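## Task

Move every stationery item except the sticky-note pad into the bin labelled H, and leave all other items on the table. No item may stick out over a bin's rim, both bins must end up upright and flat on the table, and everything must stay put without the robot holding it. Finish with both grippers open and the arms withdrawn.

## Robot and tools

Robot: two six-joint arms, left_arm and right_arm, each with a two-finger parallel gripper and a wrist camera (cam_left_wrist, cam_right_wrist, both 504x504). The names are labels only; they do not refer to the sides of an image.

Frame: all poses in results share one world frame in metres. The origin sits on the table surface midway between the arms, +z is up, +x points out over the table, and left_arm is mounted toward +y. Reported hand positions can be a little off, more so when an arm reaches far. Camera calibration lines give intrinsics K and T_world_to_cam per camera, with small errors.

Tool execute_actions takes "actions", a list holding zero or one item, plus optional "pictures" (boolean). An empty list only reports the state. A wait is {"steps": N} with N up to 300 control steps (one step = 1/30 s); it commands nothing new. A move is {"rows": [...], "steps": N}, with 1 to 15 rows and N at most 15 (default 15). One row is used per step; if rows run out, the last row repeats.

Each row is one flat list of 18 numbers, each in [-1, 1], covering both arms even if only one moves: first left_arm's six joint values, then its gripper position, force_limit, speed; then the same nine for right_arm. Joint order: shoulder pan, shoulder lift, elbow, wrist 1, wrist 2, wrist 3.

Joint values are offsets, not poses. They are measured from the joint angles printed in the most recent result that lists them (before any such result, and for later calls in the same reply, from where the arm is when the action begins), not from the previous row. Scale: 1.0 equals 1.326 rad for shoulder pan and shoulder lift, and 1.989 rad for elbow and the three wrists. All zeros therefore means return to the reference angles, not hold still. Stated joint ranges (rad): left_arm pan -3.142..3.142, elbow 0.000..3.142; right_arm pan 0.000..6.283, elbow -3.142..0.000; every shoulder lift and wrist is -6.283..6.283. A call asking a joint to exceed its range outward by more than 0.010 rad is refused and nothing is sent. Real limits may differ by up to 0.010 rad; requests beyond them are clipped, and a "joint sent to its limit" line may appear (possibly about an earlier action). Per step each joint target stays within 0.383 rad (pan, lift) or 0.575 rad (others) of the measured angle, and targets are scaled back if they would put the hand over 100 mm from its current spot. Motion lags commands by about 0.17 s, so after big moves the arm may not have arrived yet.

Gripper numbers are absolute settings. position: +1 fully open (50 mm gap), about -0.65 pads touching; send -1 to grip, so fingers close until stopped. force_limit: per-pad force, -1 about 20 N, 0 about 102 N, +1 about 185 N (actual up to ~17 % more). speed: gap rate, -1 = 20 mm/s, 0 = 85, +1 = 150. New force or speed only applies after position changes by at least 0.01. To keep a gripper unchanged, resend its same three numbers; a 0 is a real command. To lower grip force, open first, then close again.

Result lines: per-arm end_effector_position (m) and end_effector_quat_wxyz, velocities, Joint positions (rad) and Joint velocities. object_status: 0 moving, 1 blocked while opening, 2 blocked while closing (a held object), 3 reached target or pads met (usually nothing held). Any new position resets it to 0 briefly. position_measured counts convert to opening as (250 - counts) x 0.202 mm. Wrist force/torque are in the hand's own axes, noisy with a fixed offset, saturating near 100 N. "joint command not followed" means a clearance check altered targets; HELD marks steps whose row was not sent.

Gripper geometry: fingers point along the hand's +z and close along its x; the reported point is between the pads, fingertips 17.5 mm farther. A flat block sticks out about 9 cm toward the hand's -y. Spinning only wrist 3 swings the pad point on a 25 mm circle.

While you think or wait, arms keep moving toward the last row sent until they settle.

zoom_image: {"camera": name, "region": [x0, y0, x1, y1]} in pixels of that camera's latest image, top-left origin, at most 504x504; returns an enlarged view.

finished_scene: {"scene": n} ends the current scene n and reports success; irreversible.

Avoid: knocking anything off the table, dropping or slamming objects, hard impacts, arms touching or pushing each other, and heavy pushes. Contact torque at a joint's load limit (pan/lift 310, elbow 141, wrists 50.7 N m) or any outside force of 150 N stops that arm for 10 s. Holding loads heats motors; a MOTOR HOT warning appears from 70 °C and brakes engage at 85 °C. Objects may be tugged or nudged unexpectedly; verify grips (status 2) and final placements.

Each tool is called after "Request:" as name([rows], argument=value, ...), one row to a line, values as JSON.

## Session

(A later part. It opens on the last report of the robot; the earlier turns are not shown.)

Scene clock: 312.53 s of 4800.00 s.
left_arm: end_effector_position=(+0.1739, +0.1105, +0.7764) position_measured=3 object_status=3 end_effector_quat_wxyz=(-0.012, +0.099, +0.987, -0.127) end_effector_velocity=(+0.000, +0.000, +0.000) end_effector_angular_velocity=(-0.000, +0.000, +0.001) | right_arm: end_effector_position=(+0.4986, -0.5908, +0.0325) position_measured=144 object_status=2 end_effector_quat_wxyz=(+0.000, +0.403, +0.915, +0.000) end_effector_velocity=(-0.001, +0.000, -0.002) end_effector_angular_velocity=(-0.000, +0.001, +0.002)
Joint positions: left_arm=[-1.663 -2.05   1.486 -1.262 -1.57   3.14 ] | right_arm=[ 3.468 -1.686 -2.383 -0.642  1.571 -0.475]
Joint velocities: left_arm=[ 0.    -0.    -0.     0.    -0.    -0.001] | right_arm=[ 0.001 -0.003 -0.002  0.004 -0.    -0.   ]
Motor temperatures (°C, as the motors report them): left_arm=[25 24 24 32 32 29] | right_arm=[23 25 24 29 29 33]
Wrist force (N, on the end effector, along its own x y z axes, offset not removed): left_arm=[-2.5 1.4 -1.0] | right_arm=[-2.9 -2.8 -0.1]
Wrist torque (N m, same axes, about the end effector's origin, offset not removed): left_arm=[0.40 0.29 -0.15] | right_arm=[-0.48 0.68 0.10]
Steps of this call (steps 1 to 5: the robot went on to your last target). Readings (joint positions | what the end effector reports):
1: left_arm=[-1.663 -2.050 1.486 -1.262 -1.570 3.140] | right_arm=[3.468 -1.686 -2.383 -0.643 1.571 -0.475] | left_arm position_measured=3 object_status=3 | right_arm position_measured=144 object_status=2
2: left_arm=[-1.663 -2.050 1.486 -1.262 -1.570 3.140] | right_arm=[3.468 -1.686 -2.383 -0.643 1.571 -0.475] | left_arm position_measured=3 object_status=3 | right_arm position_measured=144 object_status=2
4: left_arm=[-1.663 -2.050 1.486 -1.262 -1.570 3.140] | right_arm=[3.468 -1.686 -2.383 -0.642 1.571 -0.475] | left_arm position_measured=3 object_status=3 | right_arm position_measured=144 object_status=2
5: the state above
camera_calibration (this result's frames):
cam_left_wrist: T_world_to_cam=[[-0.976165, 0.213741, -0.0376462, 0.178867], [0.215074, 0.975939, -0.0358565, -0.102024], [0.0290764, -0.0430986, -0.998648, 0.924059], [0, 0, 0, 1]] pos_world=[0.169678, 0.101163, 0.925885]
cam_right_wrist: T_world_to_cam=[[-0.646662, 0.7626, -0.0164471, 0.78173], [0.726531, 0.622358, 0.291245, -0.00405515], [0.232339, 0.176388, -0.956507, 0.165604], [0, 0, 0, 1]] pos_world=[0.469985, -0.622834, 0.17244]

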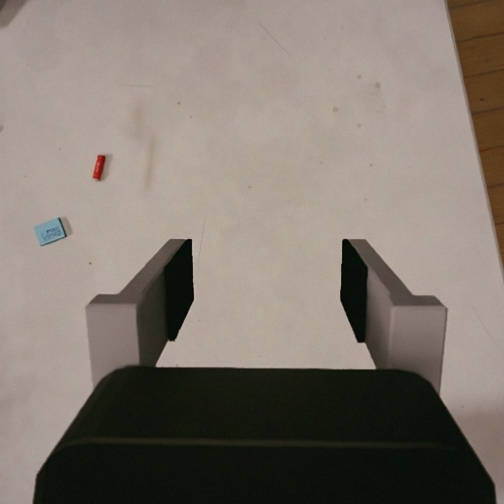

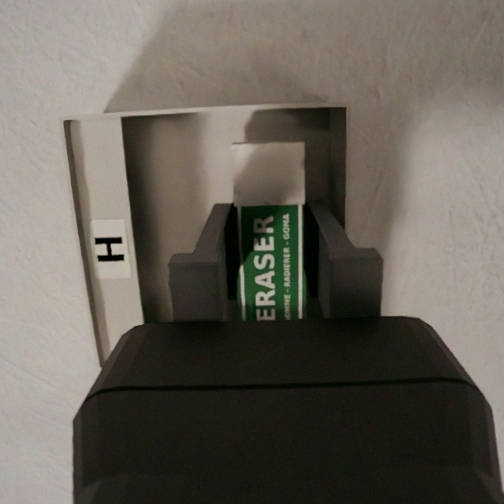

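Request:
execute_actions([
  {"rows": [[0,0,0,0,0,0,1,-0.5,0.5,0.002,-0.004,-0.0009,0.0036,0,0,-1,-0.5,0],[0,0,0,0,0,0,1,-0.5,0.5,0.002,-0.004,-0.0009,0.0036,0,0,-1,-0.5,0],[0,0,0,0,0,0,1,-0.5,0.5,0.002,-0.004,-0.0009,0.0036,0,0,-1,-0.5,0],[0,0,0,0,0,0,1,-0.5,0.5,0.002,-0.004,-0.0009,0.0036,0,0,-1,-0.5,0],[0,0,0,0,0,0,1,-0.5,0.5,0.002,-0.004,-0.0009,0.0036,0,0,-1,-0.5,0],[0,0,0,0,0,0,1,-0.5,0.5,0.002,-0.004,-0.0009,0.0036,0,0,-1,-0.5,0],[0,0,0,0,0,0,1,-0.5,0.5,0.002,-0.004,-0.0009,0.0036,0,0,-1,-0.5,0],[0,0,0,0,0,0,1,-0.5,0.5,0.002,-0.004,-0.0009,0.0036,0,0,0.17,-0.5,-0.6]], "steps": 12},
])

Request:
execute_actions([
  {"rows": [[0,0,0,0,0,0,1,-0.5,0.5,0,0.015,0.004,-0.014,0,0,0.17,-0.5,-0.6],[0,0,0,0,0,0,1,-0.5,0.5,0,0.04,0.011,-0.038,0,0,0.17,-0.5,-0.6],[0,0,0,0,0,0,1,-0.5,0.5,0,0.065,0.018,-0.062,0,0,0.17,-0.5,-0.6],[0,0,0,0,0,0,1,-0.5,0.5,0,0.09,0.026,-0.0865,0,0,0.17,-0.5,-0.6],[0,0,0,0,0,0,1,-0.5,0.5,0,0.09,0.026,-0.0865,0,0,0.17,-0.5,-0.6],[0,0,0,0,0,0,1,-0.5,0.5,0,0.09,0.026,-0.0865,0,0,0.17,-0.5,-0.6],[0,0,0,0,0,0,1,-0.5,0.5,0,0.09,0.026,-0.0865,0,0,0.17,-0.5,-0.6],[0,0,0,0,0,0,1,-0.5,0.5,0.02,0.08,0.05,-0.103,0,0.02,0.17,-0.5,-0.6],[0,0,0,0,0,0,1,-0.5,0.5,0.05,0.06,0.08,-0.12,0,0.05,0.17,-0.5,-0.6],[0,0,0,0,0,0,1,-0.5,0.5,0.3171,-0.2561,0.3626,-0.1926,0,0.3337,0.6,-0.5,0]], "steps": 15},
], pictures=false)

Request:
execute_actions([
  {"steps": 30},
])

Scene clock: 355.30 s of 4800.00 s.
left_arm: end_effector_position=(+0.1739, +0.1105, +0.7764) position_measured=3 object_status=3 end_effector_quat_wxyz=(-0.012, +0.099, +0.987, -0.127) end_effector_velocity=(+0.000, -0.000, +0.000) end_effector_angular_velocity=(-0.000, +0.000, +0.001) | right_arm: end_effector_position=(+0.4987, -0.5894, +0.0297) position_measured=127 object_status=0 end_effector_quat_wxyz=(+0.000, +0.402, +0.916, +0.000) end_effector_velocity=(-0.000, +0.000, -0.001) end_effector_angular_velocity=(-0.000, +0.000, -0.000)
Joint positions: left_arm=[-1.663 -2.05   1.486 -1.262 -1.569  3.14 ] | right_arm=[ 3.471 -1.691 -2.385 -0.635  1.571 -0.475]
Joint velocities: left_arm=[ 0.  0. -0. -0.  0. -0.] | right_arm=[ 0.    -0.001 -0.001  0.002  0.     0.   ]
Motor temperatures (°C, as the motors report them): left_arm=[25 24 24 32 32 29] | right_arm=[23 25 24 29 29 33]
Wrist force (N, on the end effector, along its own x y z axes, offset not removed): left_arm=[-1.8 1.7 0.2] | right_arm=[-2.2 2.0 0.4]
Wrist torque (N m, same axes, about the end effector's origin, offset not removed): left_arm=[0.46 0.23 -0.16] | right_arm=[0.32 0.46 -0.07]
Steps of this call (steps 1 to 15: the robot went on to your last target; steps 16 to 90: nothing new was sent; then 39.37 s passed at rest; steps 91 to 102: all 12 steps of this action). Readings (joint positions | what the end effector reports):
91: left_arm=[-1.663 -2.050 1.486 -1.262 -1.569 3.140] | right_arm=[3.468 -1.687 -2.383 -0.642 1.571 -0.475] | left_arm position_measured=3 object_status=3 | right_arm position_measured=144 object_status=2
92: left_arm=[-1.663 -2.050 1.486 -1.262 -1.569 3.140] | right_arm=[3.468 -1.687 -2.383 -0.640 1.571 -0.475] | left_arm position_measured=3 object_status=3 | right_arm position_measured=144 object_status=2
94: left_arm=[-1.663 -2.050 1.486 -1.262 -1.569 3.140] | right_arm=[3.469 -1.690 -2.384 -0.638 1.571 -0.475] | left_arm position_measured=3 object_status=3 | right_arm position_measured=144 object_status=2
98: left_arm=[-1.663 -2.050 1.486 -1.262 -1.569 3.140] | right_arm=[3.470 -1.691 -2.385 -0.636 1.571 -0.475] | left_arm position_measured=3 object_status=3 | right_arm position_measured=140 object_status=0
102: the state above
camera_calibration (this result's frames):
cam_left_wrist: T_world_to_cam=[[-0.976161, 0.213751, -0.0376858, 0.178899], [0.215086, 0.975937, -0.0358556, -0.102022], [0.0291148, -0.0431066, -0.998646, 0.924052], [0, 0, 0, 1]] pos_world=[0.169675, 0.10116, 0.925885]
cam_right_wrist: T_world_to_cam=[[-0.648541, 0.761001, -0.0165051, 0.780709], [0.724972, 0.624154, 0.291286, -0.00234889], [0.231971, 0.176945, -0.956494, 0.163225], [0, 0, 0, 1]] pos_world=[0.470161, -0.621536, 0.169694]

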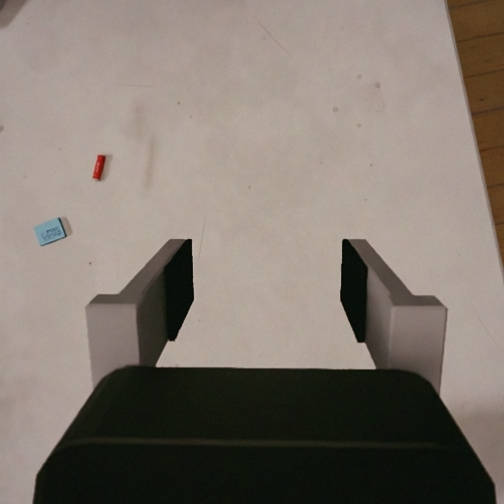

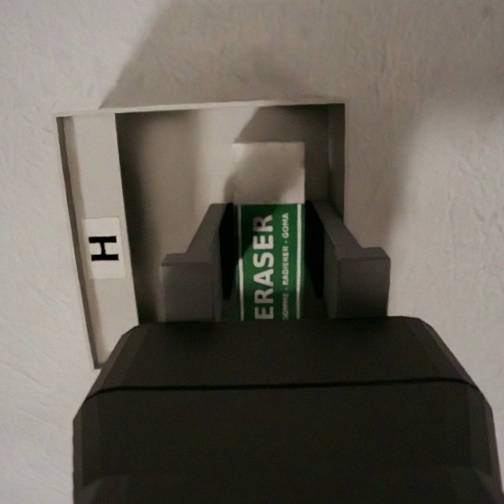

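Scene clock: 355.80 s of 4800.00 s.
left_arm: end_effector_position=(+0.1739, +0.1105, +0.7764) position_measured=3 object_status=3 end_effector_quat_wxyz=(-0.012, +0.099, +0.987, -0.127) end_effector_velocity=(-0.000, +0.000, +0.001) end_effector_angular_velocity=(-0.002, +0.000, -0.000) | right_arm: end_effector_position=(+0.5733, -0.4999, +0.1137) position_measured=63 object_status=0 end_effector_quat_wxyz=(-0.002, +0.424, +0.906, -0.002) end_effector_velocity=(+0.360, +0.480, +0.071) end_effector_angular_velocity=(-0.007, +0.004, -0.282)
Joint positions: left_arm=[-1.663 -2.05   1.486 -1.262 -1.569  3.14 ] | right_arm=[ 3.576 -1.679 -2.18  -0.859  1.571 -0.321]
Joint velocities: left_arm=[-0.    -0.    -0.001 -0.     0.    -0.   ] | right_arm=[ 0.502 -0.547  0.797 -0.255  0.     0.784]
Motor temperatures (°C, as the motors report them): left_arm=[25 24 24 32 32 29] | right_arm=[23 25 24 29 29 33]
Wrist force (N, on the end effector, along its own x y z axes, offset not removed): left_arm=[-2.1 1.3 -1.0] | right_arm=[0.3 3.6 -1.5]
Wrist torque (N m, same axes, about the end effector's origin, offset not removed): left_arm=[0.31 0.26 -0.13] | right_arm=[0.46 0.02 -0.02]
Steps of this call (steps 1 to 15: all 15 steps of this action). Readings (joint positions | what the end effector reports):
1: left_arm=[-1.663 -2.050 1.486 -1.262 -1.569 3.140] | right_arm=[3.471 -1.691 -2.385 -0.635 1.571 -0.475] | left_arm position_measured=3 object_status=3 | right_arm position_measured=127 object_status=0
2: left_arm=[-1.663 -2.050 1.486 -1.262 -1.569 3.140] | right_arm=[3.471 -1.688 -2.384 -0.640 1.571 -0.475] | left_arm position_measured=3 object_status=3 | right_arm position_measured=127 object_status=0
4: left_arm=[-1.663 -2.050 1.486 -1.262 -1.569 3.140] | right_arm=[3.471 -1.664 -2.373 -0.673 1.571 -0.475] | left_arm position_measured=3 object_status=3 | right_arm position_measured=127 object_status=0
8: left_arm=[-1.663 -2.050 1.486 -1.262 -1.569 3.140] | right_arm=[3.471 -1.596 -2.343 -0.771 1.571 -0.475] | left_arm position_measured=3 object_status=3 | right_arm position_measured=127 object_status=3
15: the state above

Scene clock: 356.80 s of 4800.00 s.
left_arm: end_effector_position=(+0.1739, +0.1105, +0.7764) position_measured=3 object_status=3 end_effector_quat_wxyz=(-0.012, +0.099, +0.987, -0.127) end_effector_velocity=(-0.000, -0.000, +0.000) end_effector_angular_velocity=(-0.000, -0.000, -0.002) | right_arm: end_effector_position=(+0.7228, -0.1346, +0.1298) position_measured=63 object_status=3 end_effector_quat_wxyz=(-0.000, +0.510, +0.860, -0.000) end_effector_velocity=(+0.001, +0.004, -0.000) end_effector_angular_velocity=(+0.000, -0.000, -0.002)
Joint positions: left_arm=[-1.663 -2.05   1.486 -1.262 -1.569  3.14 ] | right_arm=[ 3.891 -2.031 -1.664 -1.018  1.571  0.188]
Joint velocities: left_arm=[-0.     0.    -0.    -0.     0.     0.002] | right_arm=[ 0.003 -0.004  0.005 -0.002  0.     0.005]
Motor temperatures (°C, as the motors report them): left_arm=[25 24 24 32 32 29] | right_arm=[23 25 24 29 29 33]
Wrist force (N, on the end effector, along its own x y z axes, offset not removed): left_arm=[-4.3 2.3 -1.8] | right_arm=[8.0 0.8 -4.0]
Wrist torque (N m, same axes, about the end effector's origin, offset not removed): left_arm=[0.54 0.62 -0.01] | right_arm=[0.26 -1.30 -0.40]
Steps of this call (steps 1 to 30: the robot went on to your last target). Readings (joint positions | what the end effector reports):
1: left_arm=[-1.663 -2.050 1.486 -1.262 -1.569 3.140] | right_arm=[3.592 -1.698 -2.153 -0.868 1.571 -0.294] | left_arm position_measured=3 object_status=3 | right_arm position_measured=63 object_status=0
2: left_arm=[-1.663 -2.050 1.486 -1.262 -1.569 3.140] | right_arm=[3.609 -1.717 -2.126 -0.876 1.571 -0.268] | left_arm position_measured=3 object_status=3 | right_arm position_measured=63 object_status=0
4: left_arm=[-1.663 -2.050 1.486 -1.262 -1.569 3.140] | right_arm=[3.643 -1.754 -2.073 -0.893 1.571 -0.215] | left_arm position_measured=3 object_status=3 | right_arm position_measured=63 object_status=0
8: left_arm=[-1.663 -2.050 1.486 -1.262 -1.569 3.140] | right_arm=[3.709 -1.827 -1.966 -0.927 1.571 -0.110] | left_arm position_measured=3 object_status=3 | right_arm position_measured=63 object_status=3
30: the state above
camera_calibration (this result's frames):
cam_left_wrist: T_world_to_cam=[[-0.976161, 0.213751, -0.0376858, 0.178899], [0.215086, 0.975937, -0.0358556, -0.102022], [0.0291147, -0.0431065, -0.998646, 0.924052], [0, 0, 0, 1]] pos_world=[0.169675, 0.10116, 0.925885]
cam_right_wrist: T_world_to_cam=[[-0.446357, 0.894708, -0.0162167, 0.453342], [0.854296, 0.43145, 0.289877, -0.597058], [0.266352, 0.115534, -0.956927, 0.0934127], [0, 0, 0, 1]] pos_world=[0.687537, -0.1588, 0.269814]

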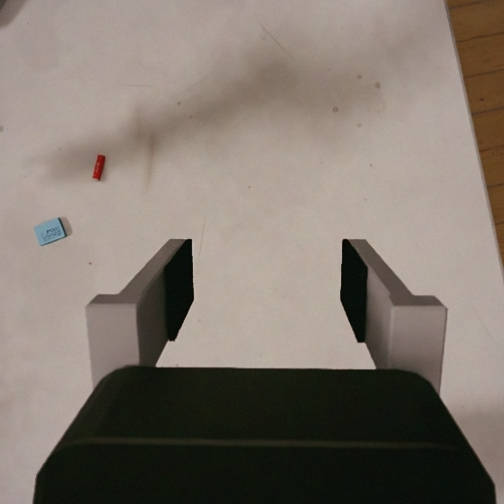

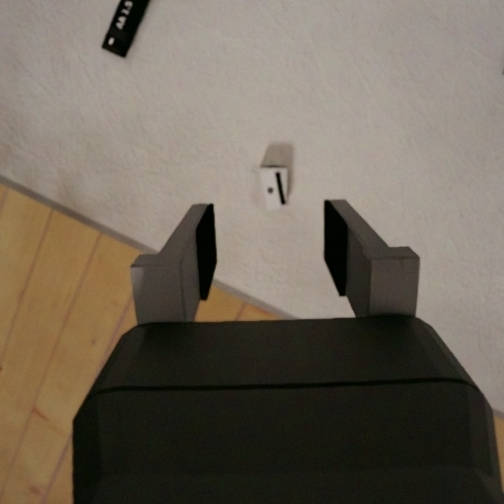

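Request:
zoom_image(camera="cam_right_wrist", region=[200, 130, 340, 240])

Region (200, 130, 340, 240) of cam_right_wrist's 504x504 image, scaled by 3.600, with more detail than that image has; it fills the top 396 rows of this view, and the rest is white.

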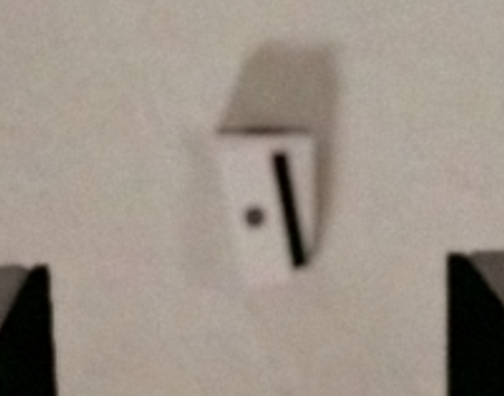

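Request:
execute_actions([
  {"rows": [[0,0,0,0,0,0,1,-0.5,0.5,0.005,-0.004,-0.008,0.011,0,-0.15,0.74,-0.5,0],[0,0,0,0,0,0,1,-0.5,0.5,0.005,-0.004,-0.008,0.011,0,-0.3,0.74,-0.5,0],[0,0,0,0,0,0,1,-0.5,0.5,0.01,-0.009,-0.016,0.022,0,-0.7696,0.74,-0.5,0],[0,0,0,0,0,0,1,-0.5,0.5,0.01,-0.009,-0.016,0.022,0,-0.7696,0.74,-0.5,0],[0,0,0,0,0,0,1,-0.5,0.5,0.015,-0.013,-0.024,0.032,0,-0.7696,0.74,-0.5,0],[0,0,0,0,0,0,1,-0.5,0.5,0.015,-0.013,-0.024,0.032,0,-0.7696,0.74,-0.5,0],[0,0,0,0,0,0,1,-0.5,0.5,0.02,-0.018,-0.031,0.043,0,-0.7696,0.74,-0.5,0],[0,0,0,0,0,0,1,-0.5,0.5,0.02,-0.018,-0.031,0.043,0,-0.7696,0.74,-0.5,0],[0,0,0,0,0,0,1,-0.5,0.5,0.025,-0.022,-0.039,0.054,0,-0.7696,0.74,-0.5,0],[0,0,0,0,0,0,1,-0.5,0.5,0.025,-0.022,-0.039,0.054,0,-0.7696,0.74,-0.5,0],[0,0,0,0,0,0,1,-0.5,0.5,0.0299,-0.0263,-0.047,0.0648,0,-0.7696,0.74,-0.5,0]], "steps": 15},
], pictures=false)

Request:
execute_actions([
  {"steps": 16},
])

Scene clock: 403.70 s of 4800.00 s.
left_arm: end_effector_position=(+0.1739, +0.1105, +0.7764) position_measured=3 object_status=3 end_effector_quat_wxyz=(-0.012, +0.099, +0.987, -0.127) end_effector_velocity=(+0.000, +0.001, -0.000) end_effector_angular_velocity=(-0.000, -0.000, -0.000) | right_arm: end_effector_position=(+0.7128, -0.1332, +0.0660) position_measured=42 object_status=3 end_effector_quat_wxyz=(-0.000, +0.005, +1.000, -0.000) end_effector_velocity=(+0.031, +0.008, -0.071) end_effector_angular_velocity=(-0.002, +0.004, +2.808)
Joint positions: left_arm=[-1.663 -2.05   1.486 -1.262 -1.569  3.14 ] | right_arm=[ 3.927 -2.063 -1.749 -0.901  1.571 -0.835]
Joint velocities: left_arm=[ 0.    -0.001  0.001 -0.     0.     0.   ] | right_arm=[ 0.038 -0.035 -0.1    0.13  -0.    -2.769]
Motor temperatures (°C, as the motors report them): left_arm=[25 24 24 32 32 29] | right_arm=[23 25 24 29 29 33]
Wrist force (N, on the end effector, along its own x y z axes, offset not removed): left_arm=[-1.2 3.5 -2.0] | right_arm=[1.9 1.7 3.7]
Wrist torque (N m, same axes, about the end effector's origin, offset not removed): left_arm=[0.73 0.04 -0.16] | right_arm=[0.06 -0.24 0.01]
Steps of this call (steps 1 to 15: the robot went on to your last target; steps 16 to 90: nothing new was sent; then 43.40 s passed at rest; steps 91 to 105: all 15 steps of this action). Readings (joint positions | what the end effector reports):
91: left_arm=[-1.663 -2.050 1.486 -1.262 -1.569 3.140] | right_arm=[3.891 -2.031 -1.664 -1.018 1.571 0.188] | left_arm position_measured=3 object_status=3 | right_arm position_measured=57 object_status=0
92: left_arm=[-1.663 -2.050 1.486 -1.262 -1.569 3.140] | right_arm=[3.892 -2.032 -1.666 -1.014 1.571 0.181] | left_arm position_measured=3 object_status=3 | right_arm position_measured=46 object_status=0
94: left_arm=[-1.663 -2.050 1.486 -1.262 -1.569 3.140] | right_arm=[3.896 -2.035 -1.675 -1.002 1.571 0.106] | left_arm position_measured=3 object_status=3 | right_arm position_measured=42 object_status=0
98: left_arm=[-1.663 -2.050 1.486 -1.262 -1.569 3.140] | right_arm=[3.907 -2.045 -1.703 -0.965 1.571 -0.195] | left_arm position_measured=3 object_status=3 | right_arm position_measured=42 object_status=0
105: the state above

Scene clock: 404.23 s of 4800.00 s.
left_arm: end_effector_position=(+0.1739, +0.1105, +0.7764) position_measured=3 object_status=3 end_effector_quat_wxyz=(-0.012, +0.099, +0.987, -0.127) end_effector_velocity=(-0.000, -0.000, -0.001) end_effector_angular_velocity=(+0.001, -0.000, -0.000) | right_arm: end_effector_position=(+0.7219, -0.1291, +0.0603) position_measured=42 object_status=3 end_effector_quat_wxyz=(-0.000, -0.247, +0.969, +0.000) end_effector_velocity=(-0.001, +0.000, -0.001) end_effector_angular_velocity=(-0.001, +0.001, +0.020)
Joint positions: left_arm=[-1.663 -2.05   1.486 -1.262 -1.569  3.14 ] | right_arm=[ 3.93  -2.066 -1.758 -0.889  1.571 -1.341]
Joint velocities: left_arm=[-0.     0.     0.001 -0.     0.    -0.   ] | right_arm=[ 0.001 -0.    -0.002  0.     0.    -0.019]
Motor temperatures (°C, as the motors report them): left_arm=[25 24 24 32 32 29] | right_arm=[23 25 24 29 29 33]
Wrist force (N, on the end effector, along its own x y z axes, offset not removed): left_arm=[-2.4 1.6 -1.3] | right_arm=[4.9 1.8 4.5]
Wrist torque (N m, same axes, about the end effector's origin, offset not removed): left_arm=[0.41 0.31 -0.18] | right_arm=[0.25 -0.75 -0.24]
Steps of this call (steps 1 to 16: the robot went on to your last target). Readings (joint positions | what the end effector reports):
1: left_arm=[-1.663 -2.050 1.486 -1.262 -1.569 3.140] | right_arm=[3.928 -2.064 -1.752 -0.897 1.571 -0.929] | left_arm position_measured=3 object_status=3 | right_arm position_measured=42 object_status=3
2: left_arm=[-1.663 -2.050 1.486 -1.262 -1.569 3.140] | right_arm=[3.929 -2.064 -1.754 -0.895 1.571 -1.022] | left_arm position_measured=3 object_status=3 | right_arm position_measured=42 object_status=3
4: left_arm=[-1.663 -2.050 1.486 -1.262 -1.569 3.140] | right_arm=[3.930 -2.065 -1.756 -0.892 1.571 -1.183] | left_arm position_measured=3 object_status=3 | right_arm position_measured=42 object_status=3
8: left_arm=[-1.663 -2.050 1.486 -1.262 -1.569 3.140] | right_arm=[3.930 -2.065 -1.757 -0.890 1.571 -1.308] | left_arm position_measured=3 object_status=3 | right_arm position_measured=42 object_status=3
16: the state above
camera_calibration (this result's frames):
cam_left_wrist: T_world_to_cam=[[-0.976161, 0.213751, -0.0376857, 0.178899], [0.215086, 0.975937, -0.0358558, -0.102022], [0.0291146, -0.0431067, -0.998646, 0.924052], [0, 0, 0, 1]] pos_world=[0.169675, 0.10116, 0.925885]
cam_right_wrist: T_world_to_cam=[[-0.895778, -0.444208, -0.016185, 0.59849], [-0.429316, 0.855163, 0.290488, 0.402777], [-0.115196, 0.267161, -0.956742, 0.321514], [0, 0, 0, 1]] pos_world=[0.746069, -0.164482, 0.200291]

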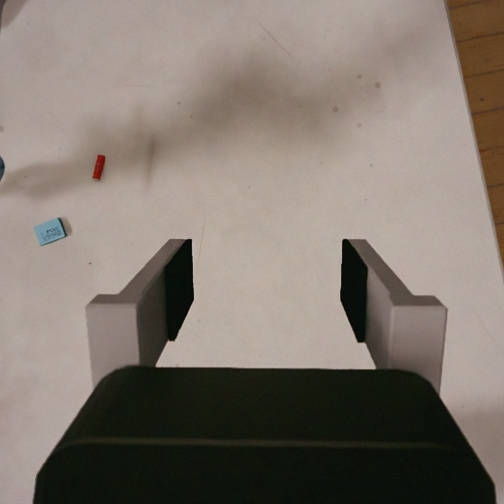

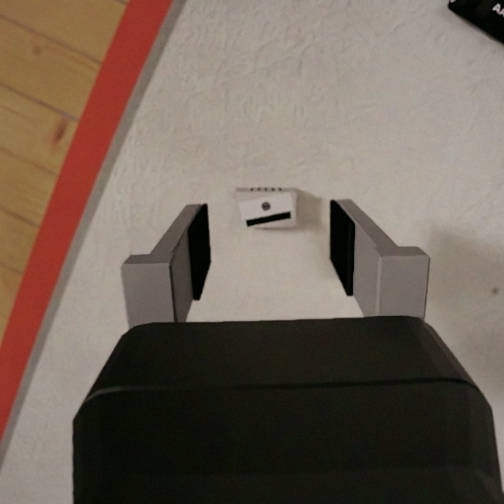

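Request:
execute_actions([
  {"rows": [[0,0,0,0,0,0,1,-0.5,0.5,0,-0.01,-0.003,0.01,0,-0.001,0.74,-0.5,0],[0,0,0,0,0,0,1,-0.5,0.5,0,-0.021,-0.006,0.02,0,-0.001,0.74,-0.5,0],[0,0,0,0,0,0,1,-0.5,0.5,0,-0.0313,-0.0087,0.0299,0,-0.001,0.74,-0.5,0],[0,0,0,0,0,0,1,-0.5,0.5,0,-0.0313,-0.0087,0.0299,0,-0.001,0.74,-0.5,0],[0,0,0,0,0,0,1,-0.5,0.5,0,-0.0313,-0.0087,0.0299,0,-0.001,0.74,-0.5,0],[0,0,0,0,0,0,1,-0.5,0.5,0,-0.0313,-0.0087,0.0299,0,-0.001,0.74,-0.5,0],[0,0,0,0,0,0,1,-0.5,0.5,0,-0.0313,-0.0087,0.0299,0,-0.001,0.74,-0.5,0],[0,0,0,0,0,0,1,-0.5,0.5,0,-0.0313,-0.0087,0.0299,0,-0.001,0.74,-0.5,0],[0,0,0,0,0,0,1,-0.5,0.5,0,-0.0313,-0.0087,0.0299,0,-0.001,0.74,-0.5,0],[0,0,0,0,0,0,1,-0.5,0.5,0,-0.0313,-0.0087,0.0299,0,-0.001,0.74,-0.5,0],[0,0,0,0,0,0,1,-0.5,0.5,0,-0.0313,-0.0087,0.0299,0,-0.001,0.74,-0.5,0],[0,0,0,0,0,0,1,-0.5,0.5,0,-0.0313,-0.0087,0.0299,0,-0.001,0.74,-0.5,0],[0,0,0,0,0,0,1,-0.5,0.5,0,-0.0313,-0.0087,0.0299,0,-0.001,-1,-0.6,-0.2]], "steps": 15},
], pictures=false)

Request:
execute_actions([
  {"steps": 13},
])

Scene clock: 424.97 s of 4800.00 s.
left_arm: end_effector_position=(+0.1739, +0.1105, +0.7764) position_measured=3 object_status=3 end_effector_quat_wxyz=(-0.012, +0.099, +0.987, -0.127) end_effector_velocity=(-0.000, -0.000, -0.000) end_effector_angular_velocity=(+0.000, -0.000, -0.000) | right_arm: end_effector_position=(+0.7222, -0.1288, +0.0227) position_measured=70 object_status=0 end_effector_quat_wxyz=(+0.000, -0.248, +0.969, +0.000) end_effector_velocity=(-0.000, +0.000, -0.004) end_effector_angular_velocity=(-0.000, +0.000, -0.001)
Joint positions: left_arm=[-1.663 -2.05   1.486 -1.262 -1.569  3.14 ] | right_arm=[ 3.93  -2.107 -1.775 -0.83   1.571 -1.343]
Joint velocities: left_arm=[-0. -0.  0. -0.  0. -0.] | right_arm=[ 0.    -0.004 -0.002  0.007 -0.     0.001]
Motor temperatures (°C, as the motors report them): left_arm=[25 24 24 32 32 29] | right_arm=[23 25 24 29 29 33]
Wrist force (N, on the end effector, along its own x y z axes, offset not removed): left_arm=[-3.3 1.7 -2.2] | right_arm=[-1.1 1.0 0.4]
Wrist torque (N m, same axes, about the end effector's origin, offset not removed): left_arm=[0.36 0.48 -0.14] | right_arm=[0.28 0.39 -0.12]
Steps of this call (steps 1 to 15: the robot went on to your last target; steps 16 to 90: nothing new was sent; then 17.23 s passed at rest; steps 91 to 105: all 15 steps of this action). Readings (joint positions | what the end effector reports):
91: left_arm=[-1.663 -2.050 1.486 -1.262 -1.569 3.140] | right_arm=[3.930 -2.066 -1.758 -0.889 1.571 -1.342] | left_arm position_measured=3 object_status=3 | right_arm position_measured=42 object_status=3
92: left_arm=[-1.663 -2.050 1.486 -1.262 -1.569 3.140] | right_arm=[3.930 -2.068 -1.759 -0.885 1.571 -1.342] | left_arm position_measured=3 object_status=3 | right_arm position_measured=42 object_status=3
94: left_arm=[-1.663 -2.050 1.486 -1.262 -1.569 3.140] | right_arm=[3.930 -2.081 -1.765 -0.867 1.571 -1.343] | left_arm position_measured=3 object_status=3 | right_arm position_measured=42 object_status=3
98: left_arm=[-1.663 -2.050 1.486 -1.262 -1.569 3.140] | right_arm=[3.930 -2.101 -1.773 -0.838 1.571 -1.343] | left_arm position_measured=3 object_status=3 | right_arm position_measured=42 object_status=3
105: the state above

Scene clock: 425.40 s of 4800.00 s.
left_arm: end_effector_position=(+0.1739, +0.1105, +0.7764) position_measured=3 object_status=3 end_effector_quat_wxyz=(-0.012, +0.099, +0.987, -0.127) end_effector_velocity=(-0.000, +0.000, +0.000) end_effector_angular_velocity=(-0.001, +0.000, -0.000) | right_arm: end_effector_position=(+0.7222, -0.1288, +0.0224) position_measured=137 object_status=2 end_effector_quat_wxyz=(+0.000, -0.248, +0.969, +0.000) end_effector_velocity=(+0.001, +0.000, +0.000) end_effector_angular_velocity=(+0.001, -0.001, -0.001)
Joint positions: left_arm=[-1.663 -2.05   1.486 -1.262 -1.569  3.14 ] | right_arm=[ 3.93  -2.107 -1.775 -0.83   1.571 -1.343]
Joint velocities: left_arm=[-0. -0. -0. -0. -0.  0.] | right_arm=[-0.    -0.     0.001 -0.     0.     0.001]
Motor temperatures (°C, as the motors report them): left_arm=[25 24 24 32 32 29] | right_arm=[23 25 24 29 29 33]
Wrist force (N, on the end effector, along its own x y z axes, offset not removed): left_arm=[-1.8 1.2 -0.3] | right_arm=[-1.9 4.9 -6.3]
Wrist torque (N m, same axes, about the end effector's origin, offset not removed): left_arm=[0.29 0.16 -0.18] | right_arm=[0.68 0.54 0.15]
Steps of this call (steps 1 to 13: the robot went on to your last target). Readings (joint positions | what the end effector reports):
1: left_arm=[-1.663 -2.050 1.486 -1.262 -1.569 3.140] | right_arm=[3.930 -2.107 -1.775 -0.830 1.571 -1.343] | left_arm position_measured=3 object_status=3 | right_arm position_measured=82 object_status=0
2: left_arm=[-1.663 -2.050 1.486 -1.262 -1.569 3.140] | right_arm=[3.930 -2.107 -1.775 -0.830 1.571 -1.343] | left_arm position_measured=3 object_status=3 | right_arm position_measured=94 object_status=0
4: left_arm=[-1.663 -2.050 1.486 -1.262 -1.569 3.140] | right_arm=[3.930 -2.107 -1.775 -0.830 1.571 -1.343] | left_arm position_measured=3 object_status=3 | right_arm position_measured=118 object_status=0
8: left_arm=[-1.663 -2.050 1.486 -1.262 -1.569 3.140] | right_arm=[3.930 -2.107 -1.775 -0.830 1.571 -1.343] | left_arm position_measured=3 object_status=3 | right_arm position_measured=137 object_status=0
13: the state above
camera_calibration (this result's frames):
cam_left_wrist: T_world_to_cam=[[-0.976161, 0.213751, -0.0376858, 0.178899], [0.215086, 0.975937, -0.0358557, -0.102022], [0.0291147, -0.0431066, -0.998646, 0.924052], [0, 0, 0, 1]] pos_world=[0.169675, 0.10116, 0.925885]
cam_right_wrist: T_world_to_cam=[[-0.894878, -0.445992, -0.0168717, 0.597455], [-0.431185, 0.854174, 0.29063, 0.414897], [-0.115207, 0.267353, -0.956687, 0.28526], [0, 0, 0, 1]] pos_world=[0.746411, -0.164199, 0.162403]

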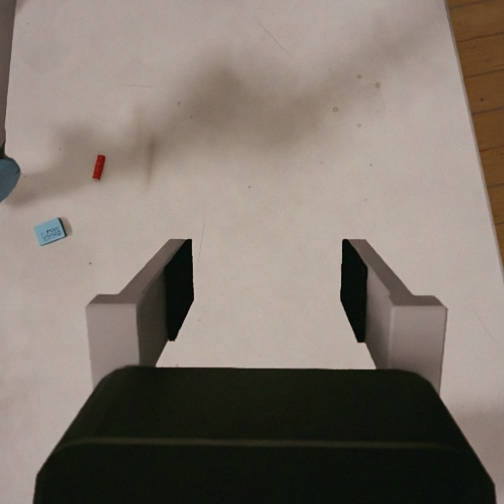

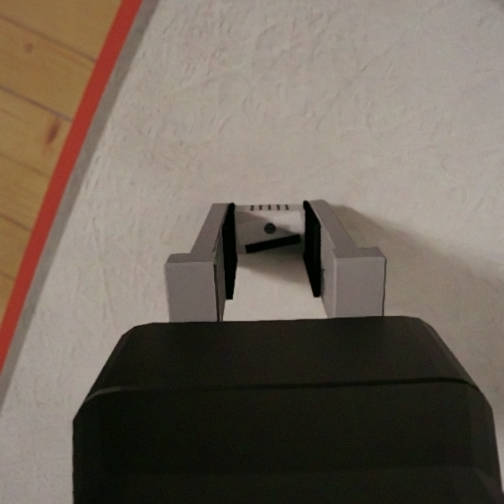

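Request:
execute_actions([
  {"rows": [[0,0,0,0,0,0,1,-0.5,0.5,0,0.012,0.004,-0.012,0,0,-1,-0.6,-0.2],[0,0,0,0,0,0,1,-0.5,0.5,0,0.03,0.009,-0.029,0,0,-1,-0.6,-0.2],[0,0,0,0,0,0,1,-0.5,0.5,0,0.05,0.016,-0.049,0,0,-1,-0.6,-0.2],[0,0,0,0,0,0,1,-0.5,0.5,0,0.072,0.023,-0.07,0,0,-1,-0.6,-0.2],[0,0,0,0,0,0,1,-0.5,0.5,-0.01,0.082,0.015,-0.069,0,-0.01,-1,-0.6,-0.2],[0,0,0,0,0,0,1,-0.5,0.5,-0.025,0.096,0.003,-0.066,0,-0.025,-1,-0.6,-0.2],[0,0,0,0,0,0,1,-0.5,0.5,-0.04,0.11,-0.01,-0.062,0,-0.04,-1,-0.6,-0.2],[0,0,0,0,0,0,1,-0.5,0.5,-0.06,0.128,-0.028,-0.057,0,-0.06,-1,-0.6,-0.2],[0,0,0,0,0,0,1,-0.5,0.5,-0.08,0.147,-0.046,-0.052,0,-0.08,-1,-0.6,-0.2],[0,0,0,0,0,0,1,-0.5,0.5,-0.3664,0.4143,-0.2985,0.0221,0,-0.3664,-1,-0.6,-0.2]], "steps": 15},
], pictures=false)

Request:
execute_actions([
  {"steps": 30},
])

Scene clock: 452.63 s of 4800.00 s.
left_arm: end_effector_position=(+0.1739, +0.1105, +0.7764) position_measured=3 object_status=3 end_effector_quat_wxyz=(-0.012, +0.099, +0.987, -0.127) end_effector_velocity=(+0.000, -0.000, +0.000) end_effector_angular_velocity=(-0.000, +0.000, +0.000) | right_arm: end_effector_position=(+0.6999, -0.2863, +0.1130) position_measured=137 object_status=2 end_effector_quat_wxyz=(+0.002, -0.278, +0.960, +0.001) end_effector_velocity=(-0.140, -0.597, +0.021) end_effector_angular_velocity=(+0.007, -0.016, +0.251)
Joint positions: left_arm=[-1.663 -2.05   1.486 -1.262 -1.569  3.14 ] | right_arm=[ 3.794 -1.887 -1.916 -0.906  1.571 -1.543]
Joint velocities: left_arm=[ 0.     0.001 -0.001  0.    -0.    -0.   ] | right_arm=[-0.546  0.521 -0.699  0.194 -0.    -0.797]
Motor temperatures (°C, as the motors report them): left_arm=[25 24 24 32 32 29] | right_arm=[23 25 24 29 29 33]
Wrist force (N, on the end effector, along its own x y z axes, offset not removed): left_arm=[-2.6 0.0 -0.9] | right_arm=[-0.6 0.6 -2.7]
Wrist torque (N m, same axes, about the end effector's origin, offset not removed): left_arm=[0.12 0.32 -0.19] | right_arm=[0.06 0.27 -0.05]
Steps of this call (steps 1 to 15: the robot went on to your last target; steps 16 to 90: nothing new was sent; then 23.73 s passed at rest; steps 91 to 105: all 15 steps of this action). Readings (joint positions | what the end effector reports):
91: left_arm=[-1.663 -2.050 1.486 -1.262 -1.569 3.140] | right_arm=[3.930 -2.107 -1.775 -0.830 1.571 -1.343] | left_arm position_measured=3 object_status=3 | right_arm position_measured=137 object_status=2
92: left_arm=[-1.663 -2.050 1.486 -1.262 -1.569 3.140] | right_arm=[3.930 -2.104 -1.774 -0.834 1.571 -1.343] | left_arm position_measured=3 object_status=3 | right_arm position_measured=137 object_status=2
94: left_arm=[-1.663 -2.050 1.486 -1.262 -1.569 3.140] | right_arm=[3.930 -2.085 -1.765 -0.861 1.571 -1.343] | left_arm position_measured=3 object_status=3 | right_arm position_measured=137 object_status=2
98: left_arm=[-1.663 -2.050 1.486 -1.262 -1.569 3.140] | right_arm=[3.912 -2.013 -1.760 -0.935 1.571 -1.370] | left_arm position_measured=3 object_status=3 | right_arm position_measured=137 object_status=2
105: the state above

Scene clock: 453.63 s of 4800.00 s.
left_arm: end_effector_position=(+0.1739, +0.1105, +0.7764) position_measured=3 object_status=3 end_effector_quat_wxyz=(-0.012, +0.099, +0.987, -0.127) end_effector_velocity=(+0.000, +0.001, +0.000) end_effector_angular_velocity=(-0.001, -0.000, -0.001) | right_arm: end_effector_position=(+0.5168, -0.6094, +0.0900) position_measured=137 object_status=2 end_effector_quat_wxyz=(+0.000, -0.363, +0.932, +0.000) end_effector_velocity=(-0.001, -0.002, -0.000) end_effector_angular_velocity=(+0.000, -0.001, +0.001)
Joint positions: left_arm=[-1.663 -2.05   1.486 -1.262 -1.569  3.14 ] | right_arm=[ 3.445 -1.558 -2.368 -0.786  1.571 -2.071]
Joint velocities: left_arm=[-0.    -0.002  0.001  0.     0.     0.001] | right_arm=[-0.002  0.002 -0.003  0.001 -0.    -0.003]
Motor temperatures (°C, as the motors report them): left_arm=[25 24 24 32 32 29] | right_arm=[23 25 24 29 29 33]
Wrist force (N, on the end effector, along its own x y z axes, offset not removed): left_arm=[-3.4 1.4 -2.8] | right_arm=[-0.1 -0.3 1.8]
Wrist torque (N m, same axes, about the end effector's origin, offset not removed): left_arm=[0.36 0.45 -0.12] | right_arm=[0.04 0.04 -0.04]
Steps of this call (steps 1 to 30: the robot went on to your last target). Readings (joint positions | what the end effector reports):
1: left_arm=[-1.663 -2.050 1.486 -1.262 -1.569 3.140] | right_arm=[3.775 -1.870 -1.939 -0.899 1.571 -1.570] | left_arm position_measured=3 object_status=3 | right_arm position_measured=137 object_status=2
2: left_arm=[-1.663 -2.050 1.486 -1.262 -1.569 3.140] | right_arm=[3.757 -1.852 -1.963 -0.893 1.571 -1.597] | left_arm position_measured=3 object_status=3 | right_arm position_measured=137 object_status=2
4: left_arm=[-1.663 -2.050 1.486 -1.262 -1.569 3.140] | right_arm=[3.719 -1.817 -2.011 -0.880 1.571 -1.653] | left_arm position_measured=3 object_status=3 | right_arm position_measured=137 object_status=2
8: left_arm=[-1.663 -2.050 1.486 -1.262 -1.569 3.140] | right_arm=[3.644 -1.745 -2.108 -0.853 1.571 -1.765] | left_arm position_measured=3 object_status=3 | right_arm position_measured=137 object_status=2
30: the state above
camera_calibration (this result's frames):
cam_left_wrist: T_world_to_cam=[[-0.976161, 0.213751, -0.0376857, 0.178899], [0.215086, 0.975937, -0.0358557, -0.102022], [0.0291147, -0.0431066, -0.998646, 0.924052], [0, 0, 0, 1]] pos_world=[0.169675, 0.10116, 0.925885]
cam_right_wrist: T_world_to_cam=[[-0.761424, -0.648042, -0.0166065, 0.00832496], [-0.623879, 0.725594, 0.290325, 0.738417], [-0.176093, 0.231421, -0.956784, 0.464358], [0, 0, 0, 1]] pos_world=[0.548792, -0.637858, 0.230047]

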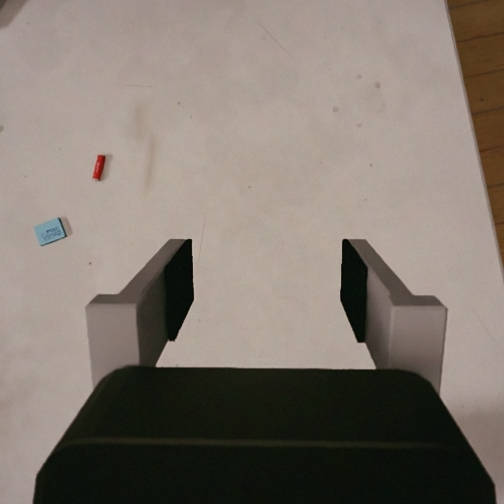

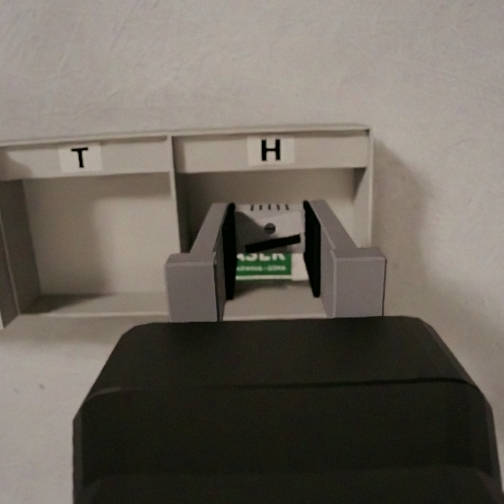

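Request:
execute_actions([
  {"rows": [[0,0,0,0,0,0,1,-0.5,0.5,-0.001,-0.016,-0.005,0.0153,0,0,-1,-0.6,-0.2],[0,0,0,0,0,0,1,-0.5,0.5,-0.001,-0.032,-0.01,0.031,0,0,-1,-0.6,-0.2],[0,0,0,0,0,0,1,-0.5,0.5,-0.001,-0.048,-0.0145,0.046,0,0,-1,-0.6,-0.2],[0,0,0,0,0,0,1,-0.5,0.5,-0.001,-0.065,-0.0187,0.0615,0,0,-1,-0.6,-0.2],[0,0,0,0,0,0,1,-0.5,0.5,-0.001,-0.0808,-0.0227,0.0764,0,0,-1,-0.6,-0.2]], "steps": 15},
], pictures=false)

Request:
execute_actions([
  {"rows": [[0,0,0,0,0,0,1,-0.5,0.5,0,-0.001,-0.0003,0.001,0,0,-1,-0.6,-0.2],[0,0,0,0,0,0,1,-0.5,0.5,0,-0.001,-0.0003,0.001,0,0,-1,-0.6,-0.2],[0,0,0,0,0,0,1,-0.5,0.5,0,-0.001,-0.0003,0.001,0,0,0.3,-0.6,-0.5]], "steps": 8},
])

Request:
execute_actions([
  {"rows": [[0,0,0,0,0,0,1,-0.5,0.5,0,0.016,0.004,-0.015,0,0,0.3,-0.6,-0.5],[0,0,0,0,0,0,1,-0.5,0.5,0,0.04,0.011,-0.038,0,0,0.3,-0.6,-0.5],[0,0,0,0,0,0,1,-0.5,0.5,0,0.08,0.023,-0.076,0,0,0.3,-0.6,-0.5],[0,0,0,0,0,0,1,-0.5,0.5,0,0.12,0.037,-0.117,0,0,0.3,-0.6,-0.5],[0,0,0,0,0,0,1,-0.5,0.5,0,0.16,0.055,-0.162,0,0,0.3,-0.6,-0.5],[0,0,0,0,0,0,1,-0.5,0.5,0.03,0.2,0.075,-0.208,0,0,0.3,-0.6,-0.5],[0,0,0,0,0,0,1,-0.5,0.5,0.12,0.33,0.15,-0.37,0,0,0.3,-0.6,-0.5]], "steps": 15},
], pictures=false)

Request:
execute_actions([
  {"steps": 14},
])

Scene clock: 480.53 s of 4800.00 s.
left_arm: end_effector_position=(+0.1739, +0.1105, +0.7764) position_measured=3 object_status=3 end_effector_quat_wxyz=(-0.012, +0.099, +0.987, -0.127) end_effector_velocity=(+0.000, -0.000, -0.000) end_effector_angular_velocity=(+0.001, +0.000, +0.002) | right_arm: end_effector_position=(+0.5163, -0.6103, +0.0315) position_measured=137 object_status=2 end_effector_quat_wxyz=(-0.000, -0.363, +0.932, +0.000) end_effector_velocity=(+0.001, -0.000, -0.009) end_effector_angular_velocity=(+0.001, -0.004, -0.002)
Joint positions: left_arm=[-1.663 -2.05   1.486 -1.262 -1.569  3.14 ] | right_arm=[ 3.444 -1.663 -2.413 -0.636  1.571 -2.071]
Joint velocities: left_arm=[ 0.     0.     0.001 -0.    -0.    -0.001] | right_arm=[-0.001 -0.019 -0.005  0.028  0.     0.001]
Motor temperatures (°C, as the motors report them): left_arm=[25 24 24 32 32 29] | right_arm=[23 25 24 29 29 33]
Wrist force (N, on the end effector, along its own x y z axes, offset not removed): left_arm=[-0.8 2.6 -0.4] | right_arm=[0.2 -7.2 -4.0]
Wrist torque (N m, same axes, about the end effector's origin, offset not removed): left_arm=[0.59 0.04 -0.23] | right_arm=[-1.71 0.25 0.02]
Steps of this call (steps 1 to 15: the robot went on to your last target; steps 16 to 90: nothing new was sent; then 23.40 s passed at rest; steps 91 to 105: all 15 steps of this action). Readings (joint positions | what the end effector reports):
91: left_arm=[-1.663 -2.050 1.486 -1.262 -1.569 3.140] | right_arm=[3.445 -1.558 -2.369 -0.785 1.571 -2.071] | left_arm position_measured=3 object_status=3 | right_arm position_measured=137 object_status=2
92: left_arm=[-1.663 -2.050 1.486 -1.262 -1.569 3.140] | right_arm=[3.444 -1.561 -2.370 -0.781 1.571 -2.071] | left_arm position_measured=3 object_status=3 | right_arm position_measured=137 object_status=2
94: left_arm=[-1.663 -2.050 1.486 -1.262 -1.569 3.140] | right_arm=[3.444 -1.581 -2.380 -0.753 1.571 -2.071] | left_arm position_measured=3 object_status=3 | right_arm position_measured=137 object_status=2
98: left_arm=[-1.663 -2.050 1.486 -1.262 -1.569 3.140] | right_arm=[3.444 -1.640 -2.404 -0.670 1.571 -2.071] | left_arm position_measured=3 object_status=3 | right_arm position_measured=137 object_status=2
105: the state above

Scene clock: 480.80 s of 4800.00 s.
left_arm: end_effector_position=(+0.1739, +0.1105, +0.7764) position_measured=3 object_status=3 end_effector_quat_wxyz=(-0.012, +0.099, +0.987, -0.127) end_effector_velocity=(+0.000, +0.001, +0.001) end_effector_angular_velocity=(-0.001, +0.000, +0.000) | right_arm: end_effector_position=(+0.5162, -0.6103, +0.0309) position_measured=107 object_status=0 end_effector_quat_wxyz=(+0.000, -0.363, +0.932, +0.000) end_effector_velocity=(-0.000, -0.000, -0.000) end_effector_angular_velocity=(-0.000, +0.000, -0.001)
Joint positions: left_arm=[-1.663 -2.05   1.486 -1.262 -1.569  3.14 ] | right_arm=[ 3.444 -1.665 -2.413 -0.634  1.571 -2.071]
Joint velocities: left_arm=[-0.    -0.002  0.     0.    -0.    -0.   ] | right_arm=[-0.    -0.001 -0.001  0.001 -0.     0.   ]
Motor temperatures (°C, as the motors report them): left_arm=[25 24 24 32 32 29] | right_arm=[23 25 24 29 29 33]
Wrist force (N, on the end effector, along its own x y z axes, offset not removed): left_arm=[-2.3 1.6 -1.7] | right_arm=[3.0 -1.4 -3.0]
Wrist torque (N m, same axes, about the end effector's origin, offset not removed): left_arm=[0.40 0.20 -0.21] | right_arm=[-0.35 -0.32 -0.20]
Steps of this call (steps 1 to 8: all 8 steps of this action). Readings (joint positions | what the end effector reports):
1: left_arm=[-1.663 -2.050 1.486 -1.262 -1.569 3.140] | right_arm=[3.444 -1.664 -2.413 -0.636 1.571 -2.071] | left_arm position_measured=3 object_status=3 | right_arm position_measured=137 object_status=2
2: left_arm=[-1.663 -2.050 1.486 -1.262 -1.569 3.140] | right_arm=[3.444 -1.664 -2.413 -0.635 1.571 -2.071] | left_arm position_measured=3 object_status=3 | right_arm position_measured=137 object_status=2
4: left_arm=[-1.663 -2.050 1.486 -1.262 -1.569 3.140] | right_arm=[3.444 -1.664 -2.413 -0.635 1.571 -2.071] | left_arm position_measured=3 object_status=3 | right_arm position_measured=125 object_status=0
8: the state above
camera_calibration (this result's frames):
cam_left_wrist: T_world_to_cam=[[-0.976161, 0.213751, -0.0376858, 0.178899], [0.215086, 0.975937, -0.0358557, -0.102022], [0.0291147, -0.0431066, -0.998646, 0.924052], [0, 0, 0, 1]] pos_world=[0.169675, 0.10116, 0.925885]
cam_right_wrist: T_world_to_cam=[[-0.762269, -0.647055, -0.0162853, 0.00736963], [-0.62285, 0.726446, 0.290403, 0.75587], [-0.176076, 0.231508, -0.956766, 0.407897], [0, 0, 0, 1]] pos_world=[0.548232, -0.638762, 0.170875]

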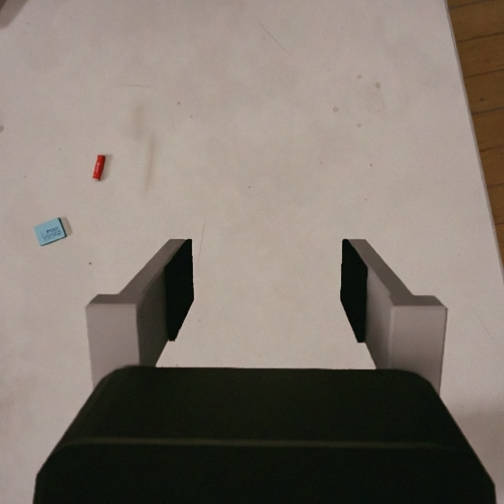

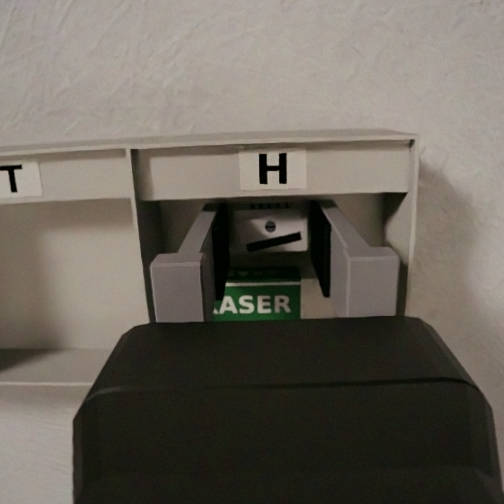

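Scene clock: 481.30 s of 4800.00 s.
left_arm: end_effector_position=(+0.1739, +0.1105, +0.7764) position_measured=3 object_status=3 end_effector_quat_wxyz=(-0.012, +0.099, +0.987, -0.127) end_effector_velocity=(+0.000, +0.000, +0.001) end_effector_angular_velocity=(-0.001, +0.000, -0.000) | right_arm: end_effector_position=(+0.5162, -0.5522, +0.2601) position_measured=107 object_status=3 end_effector_quat_wxyz=(+0.009, -0.411, +0.911, -0.001) end_effector_velocity=(-0.150, +0.151, +0.578) end_effector_angular_velocity=(-0.005, +0.015, +0.368)
Joint positions: left_arm=[-1.663 -2.05   1.486 -1.262 -1.569  3.14 ] | right_arm=[ 3.549 -1.339 -2.197 -1.158  1.571 -2.071]
Joint velocities: left_arm=[ 0.    -0.    -0.001 -0.    -0.     0.001] | right_arm=[ 0.369  0.741  0.555 -1.312 -0.     0.001]
Motor temperatures (°C, as the motors report them): left_arm=[25 24 24 32 32 29] | right_arm=[23 25 24 29 29 33]
Wrist force (N, on the end effector, along its own x y z axes, offset not removed): left_arm=[-1.7 0.6 -1.3] | right_arm=[0.7 -2.8 1.8]
Wrist torque (N m, same axes, about the end effector's origin, offset not removed): left_arm=[0.16 0.11 -0.16] | right_arm=[-0.46 0.05 0.08]
Steps of this call (steps 1 to 15: all 15 steps of this action). Readings (joint positions | what the end effector reports):
1: left_arm=[-1.663 -2.050 1.486 -1.262 -1.569 3.140] | right_arm=[3.444 -1.664 -2.413 -0.635 1.571 -2.071] | left_arm position_measured=3 object_status=3 | right_arm position_measured=107 object_status=0
2: left_arm=[-1.663 -2.050 1.486 -1.262 -1.569 3.140] | right_arm=[3.444 -1.661 -2.412 -0.639 1.571 -2.071] | left_arm position_measured=3 object_status=3 | right_arm position_measured=107 object_status=0
4: left_arm=[-1.663 -2.050 1.486 -1.262 -1.569 3.140] | right_arm=[3.444 -1.635 -2.400 -0.675 1.571 -2.071] | left_arm position_measured=3 object_status=3 | right_arm position_measured=107 object_status=0
8: left_arm=[-1.663 -2.050 1.486 -1.262 -1.569 3.140] | right_arm=[3.459 -1.517 -2.332 -0.849 1.571 -2.071] | left_arm position_measured=3 object_status=3 | right_arm position_measured=107 object_status=3
15: the state above

Scene clock: 481.77 s of 4800.00 s.
left_arm: end_effector_position=(+0.1739, +0.1105, +0.7764) position_measured=3 object_status=3 end_effector_quat_wxyz=(-0.012, +0.099, +0.987, -0.127) end_effector_velocity=(+0.000, -0.000, -0.001) end_effector_angular_velocity=(+0.001, -0.000, +0.001) | right_arm: end_effector_position=(+0.4803, -0.5375, +0.3436) position_measured=107 object_status=3 end_effector_quat_wxyz=(+0.000, -0.435, +0.900, +0.000) end_effector_velocity=(-0.003, +0.001, +0.005) end_effector_angular_velocity=(-0.001, +0.003, +0.006)
Joint positions: left_arm=[-1.663 -2.05   1.486 -1.262 -1.569  3.14 ] | right_arm=[ 3.602 -1.228 -2.116 -1.369  1.571 -2.071]
Joint velocities: left_arm=[ 0.001  0.001  0.    -0.     0.    -0.   ] | right_arm=[ 0.004  0.007  0.005 -0.015 -0.    -0.001]
Motor temperatures (°C, as the motors report them): left_arm=[25 24 24 32 32 29] | right_arm=[23 25 24 29 29 33]
Wrist force (N, on the end effector, along its own x y z axes, offset not removed): left_arm=[-2.3 2.1 -0.9] | right_arm=[-1.6 -1.1 -0.2]
Wrist torque (N m, same axes, about the end effector's origin, offset not removed): left_arm=[0.49 0.20 -0.14] | right_arm=[-0.24 0.45 0.08]
Steps of this call (steps 1 to 14: the robot went on to your last target). Readings (joint positions | what the end effector reports):
1: left_arm=[-1.663 -2.050 1.486 -1.262 -1.569 3.140] | right_arm=[3.561 -1.314 -2.179 -1.202 1.571 -2.071] | left_arm position_measured=3 object_status=3 | right_arm position_measured=107 object_status=3
2: left_arm=[-1.663 -2.050 1.486 -1.262 -1.569 3.140] | right_arm=[3.573 -1.291 -2.161 -1.245 1.571 -2.071] | left_arm position_measured=3 object_status=3 | right_arm position_measured=107 object_status=3
4: left_arm=[-1.663 -2.050 1.486 -1.262 -1.569 3.140] | right_arm=[3.588 -1.257 -2.137 -1.310 1.571 -2.071] | left_arm position_measured=3 object_status=3 | right_arm position_measured=107 object_status=3
8: left_arm=[-1.663 -2.050 1.486 -1.262 -1.569 3.140] | right_arm=[3.600 -1.234 -2.120 -1.357 1.571 -2.071] | left_arm position_measured=3 object_status=3 | right_arm position_measured=107 object_status=3
14: the state above
camera_calibration (this result's frames):
cam_left_wrist: T_world_to_cam=[[-0.976161, 0.213751, -0.0376857, 0.178899], [0.215086, 0.975937, -0.0358558, -0.102022], [0.0291146, -0.0431067, -0.998646, 0.924052], [0, 0, 0, 1]] pos_world=[0.169675, 0.10116, 0.925885]
cam_right_wrist: T_world_to_cam=[[-0.650385, -0.759431, -0.0162542, -0.0819916], [-0.729858, 0.618842, 0.290418, 0.583354], [-0.210493, 0.200746, -0.956762, 0.683951], [0, 0, 0, 1]] pos_world=[0.516406, -0.560572, 0.483629]

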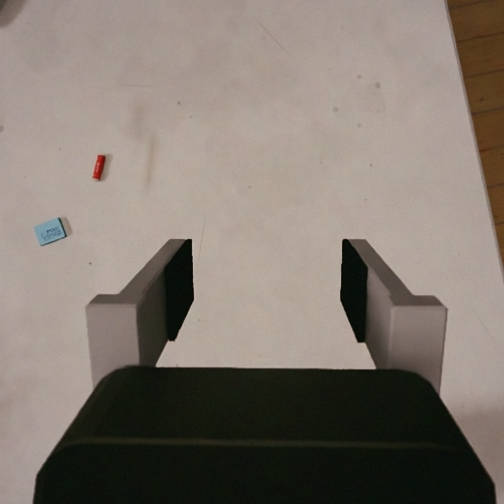

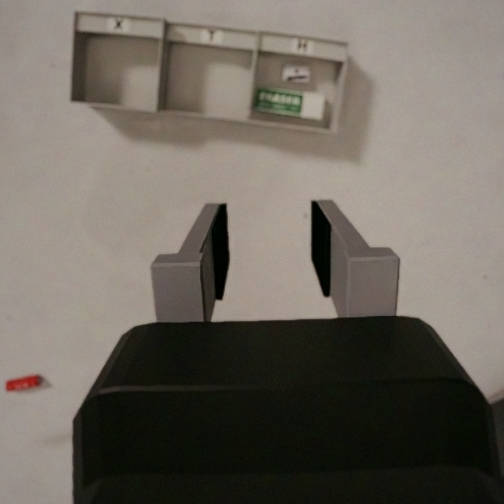

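Request:
zoom_image(camera="cam_right_wrist", region=[220, 10, 380, 150])

Region (220, 10, 380, 150) of cam_right_wrist's 504x504 image, scaled by 3.150, with more detail than that image has; it fills the top 441 rows of this view, and the rest is white.

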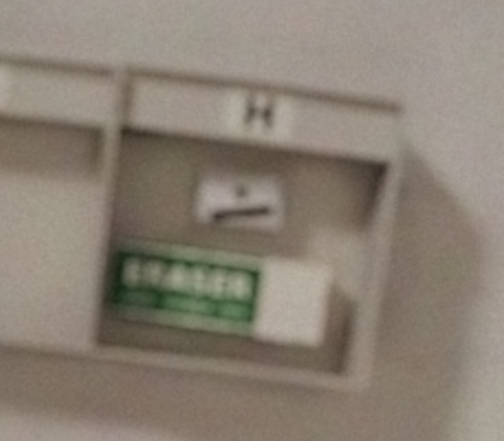

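Request:
finished_scene(scene=2)

The scene is finished: the task was done.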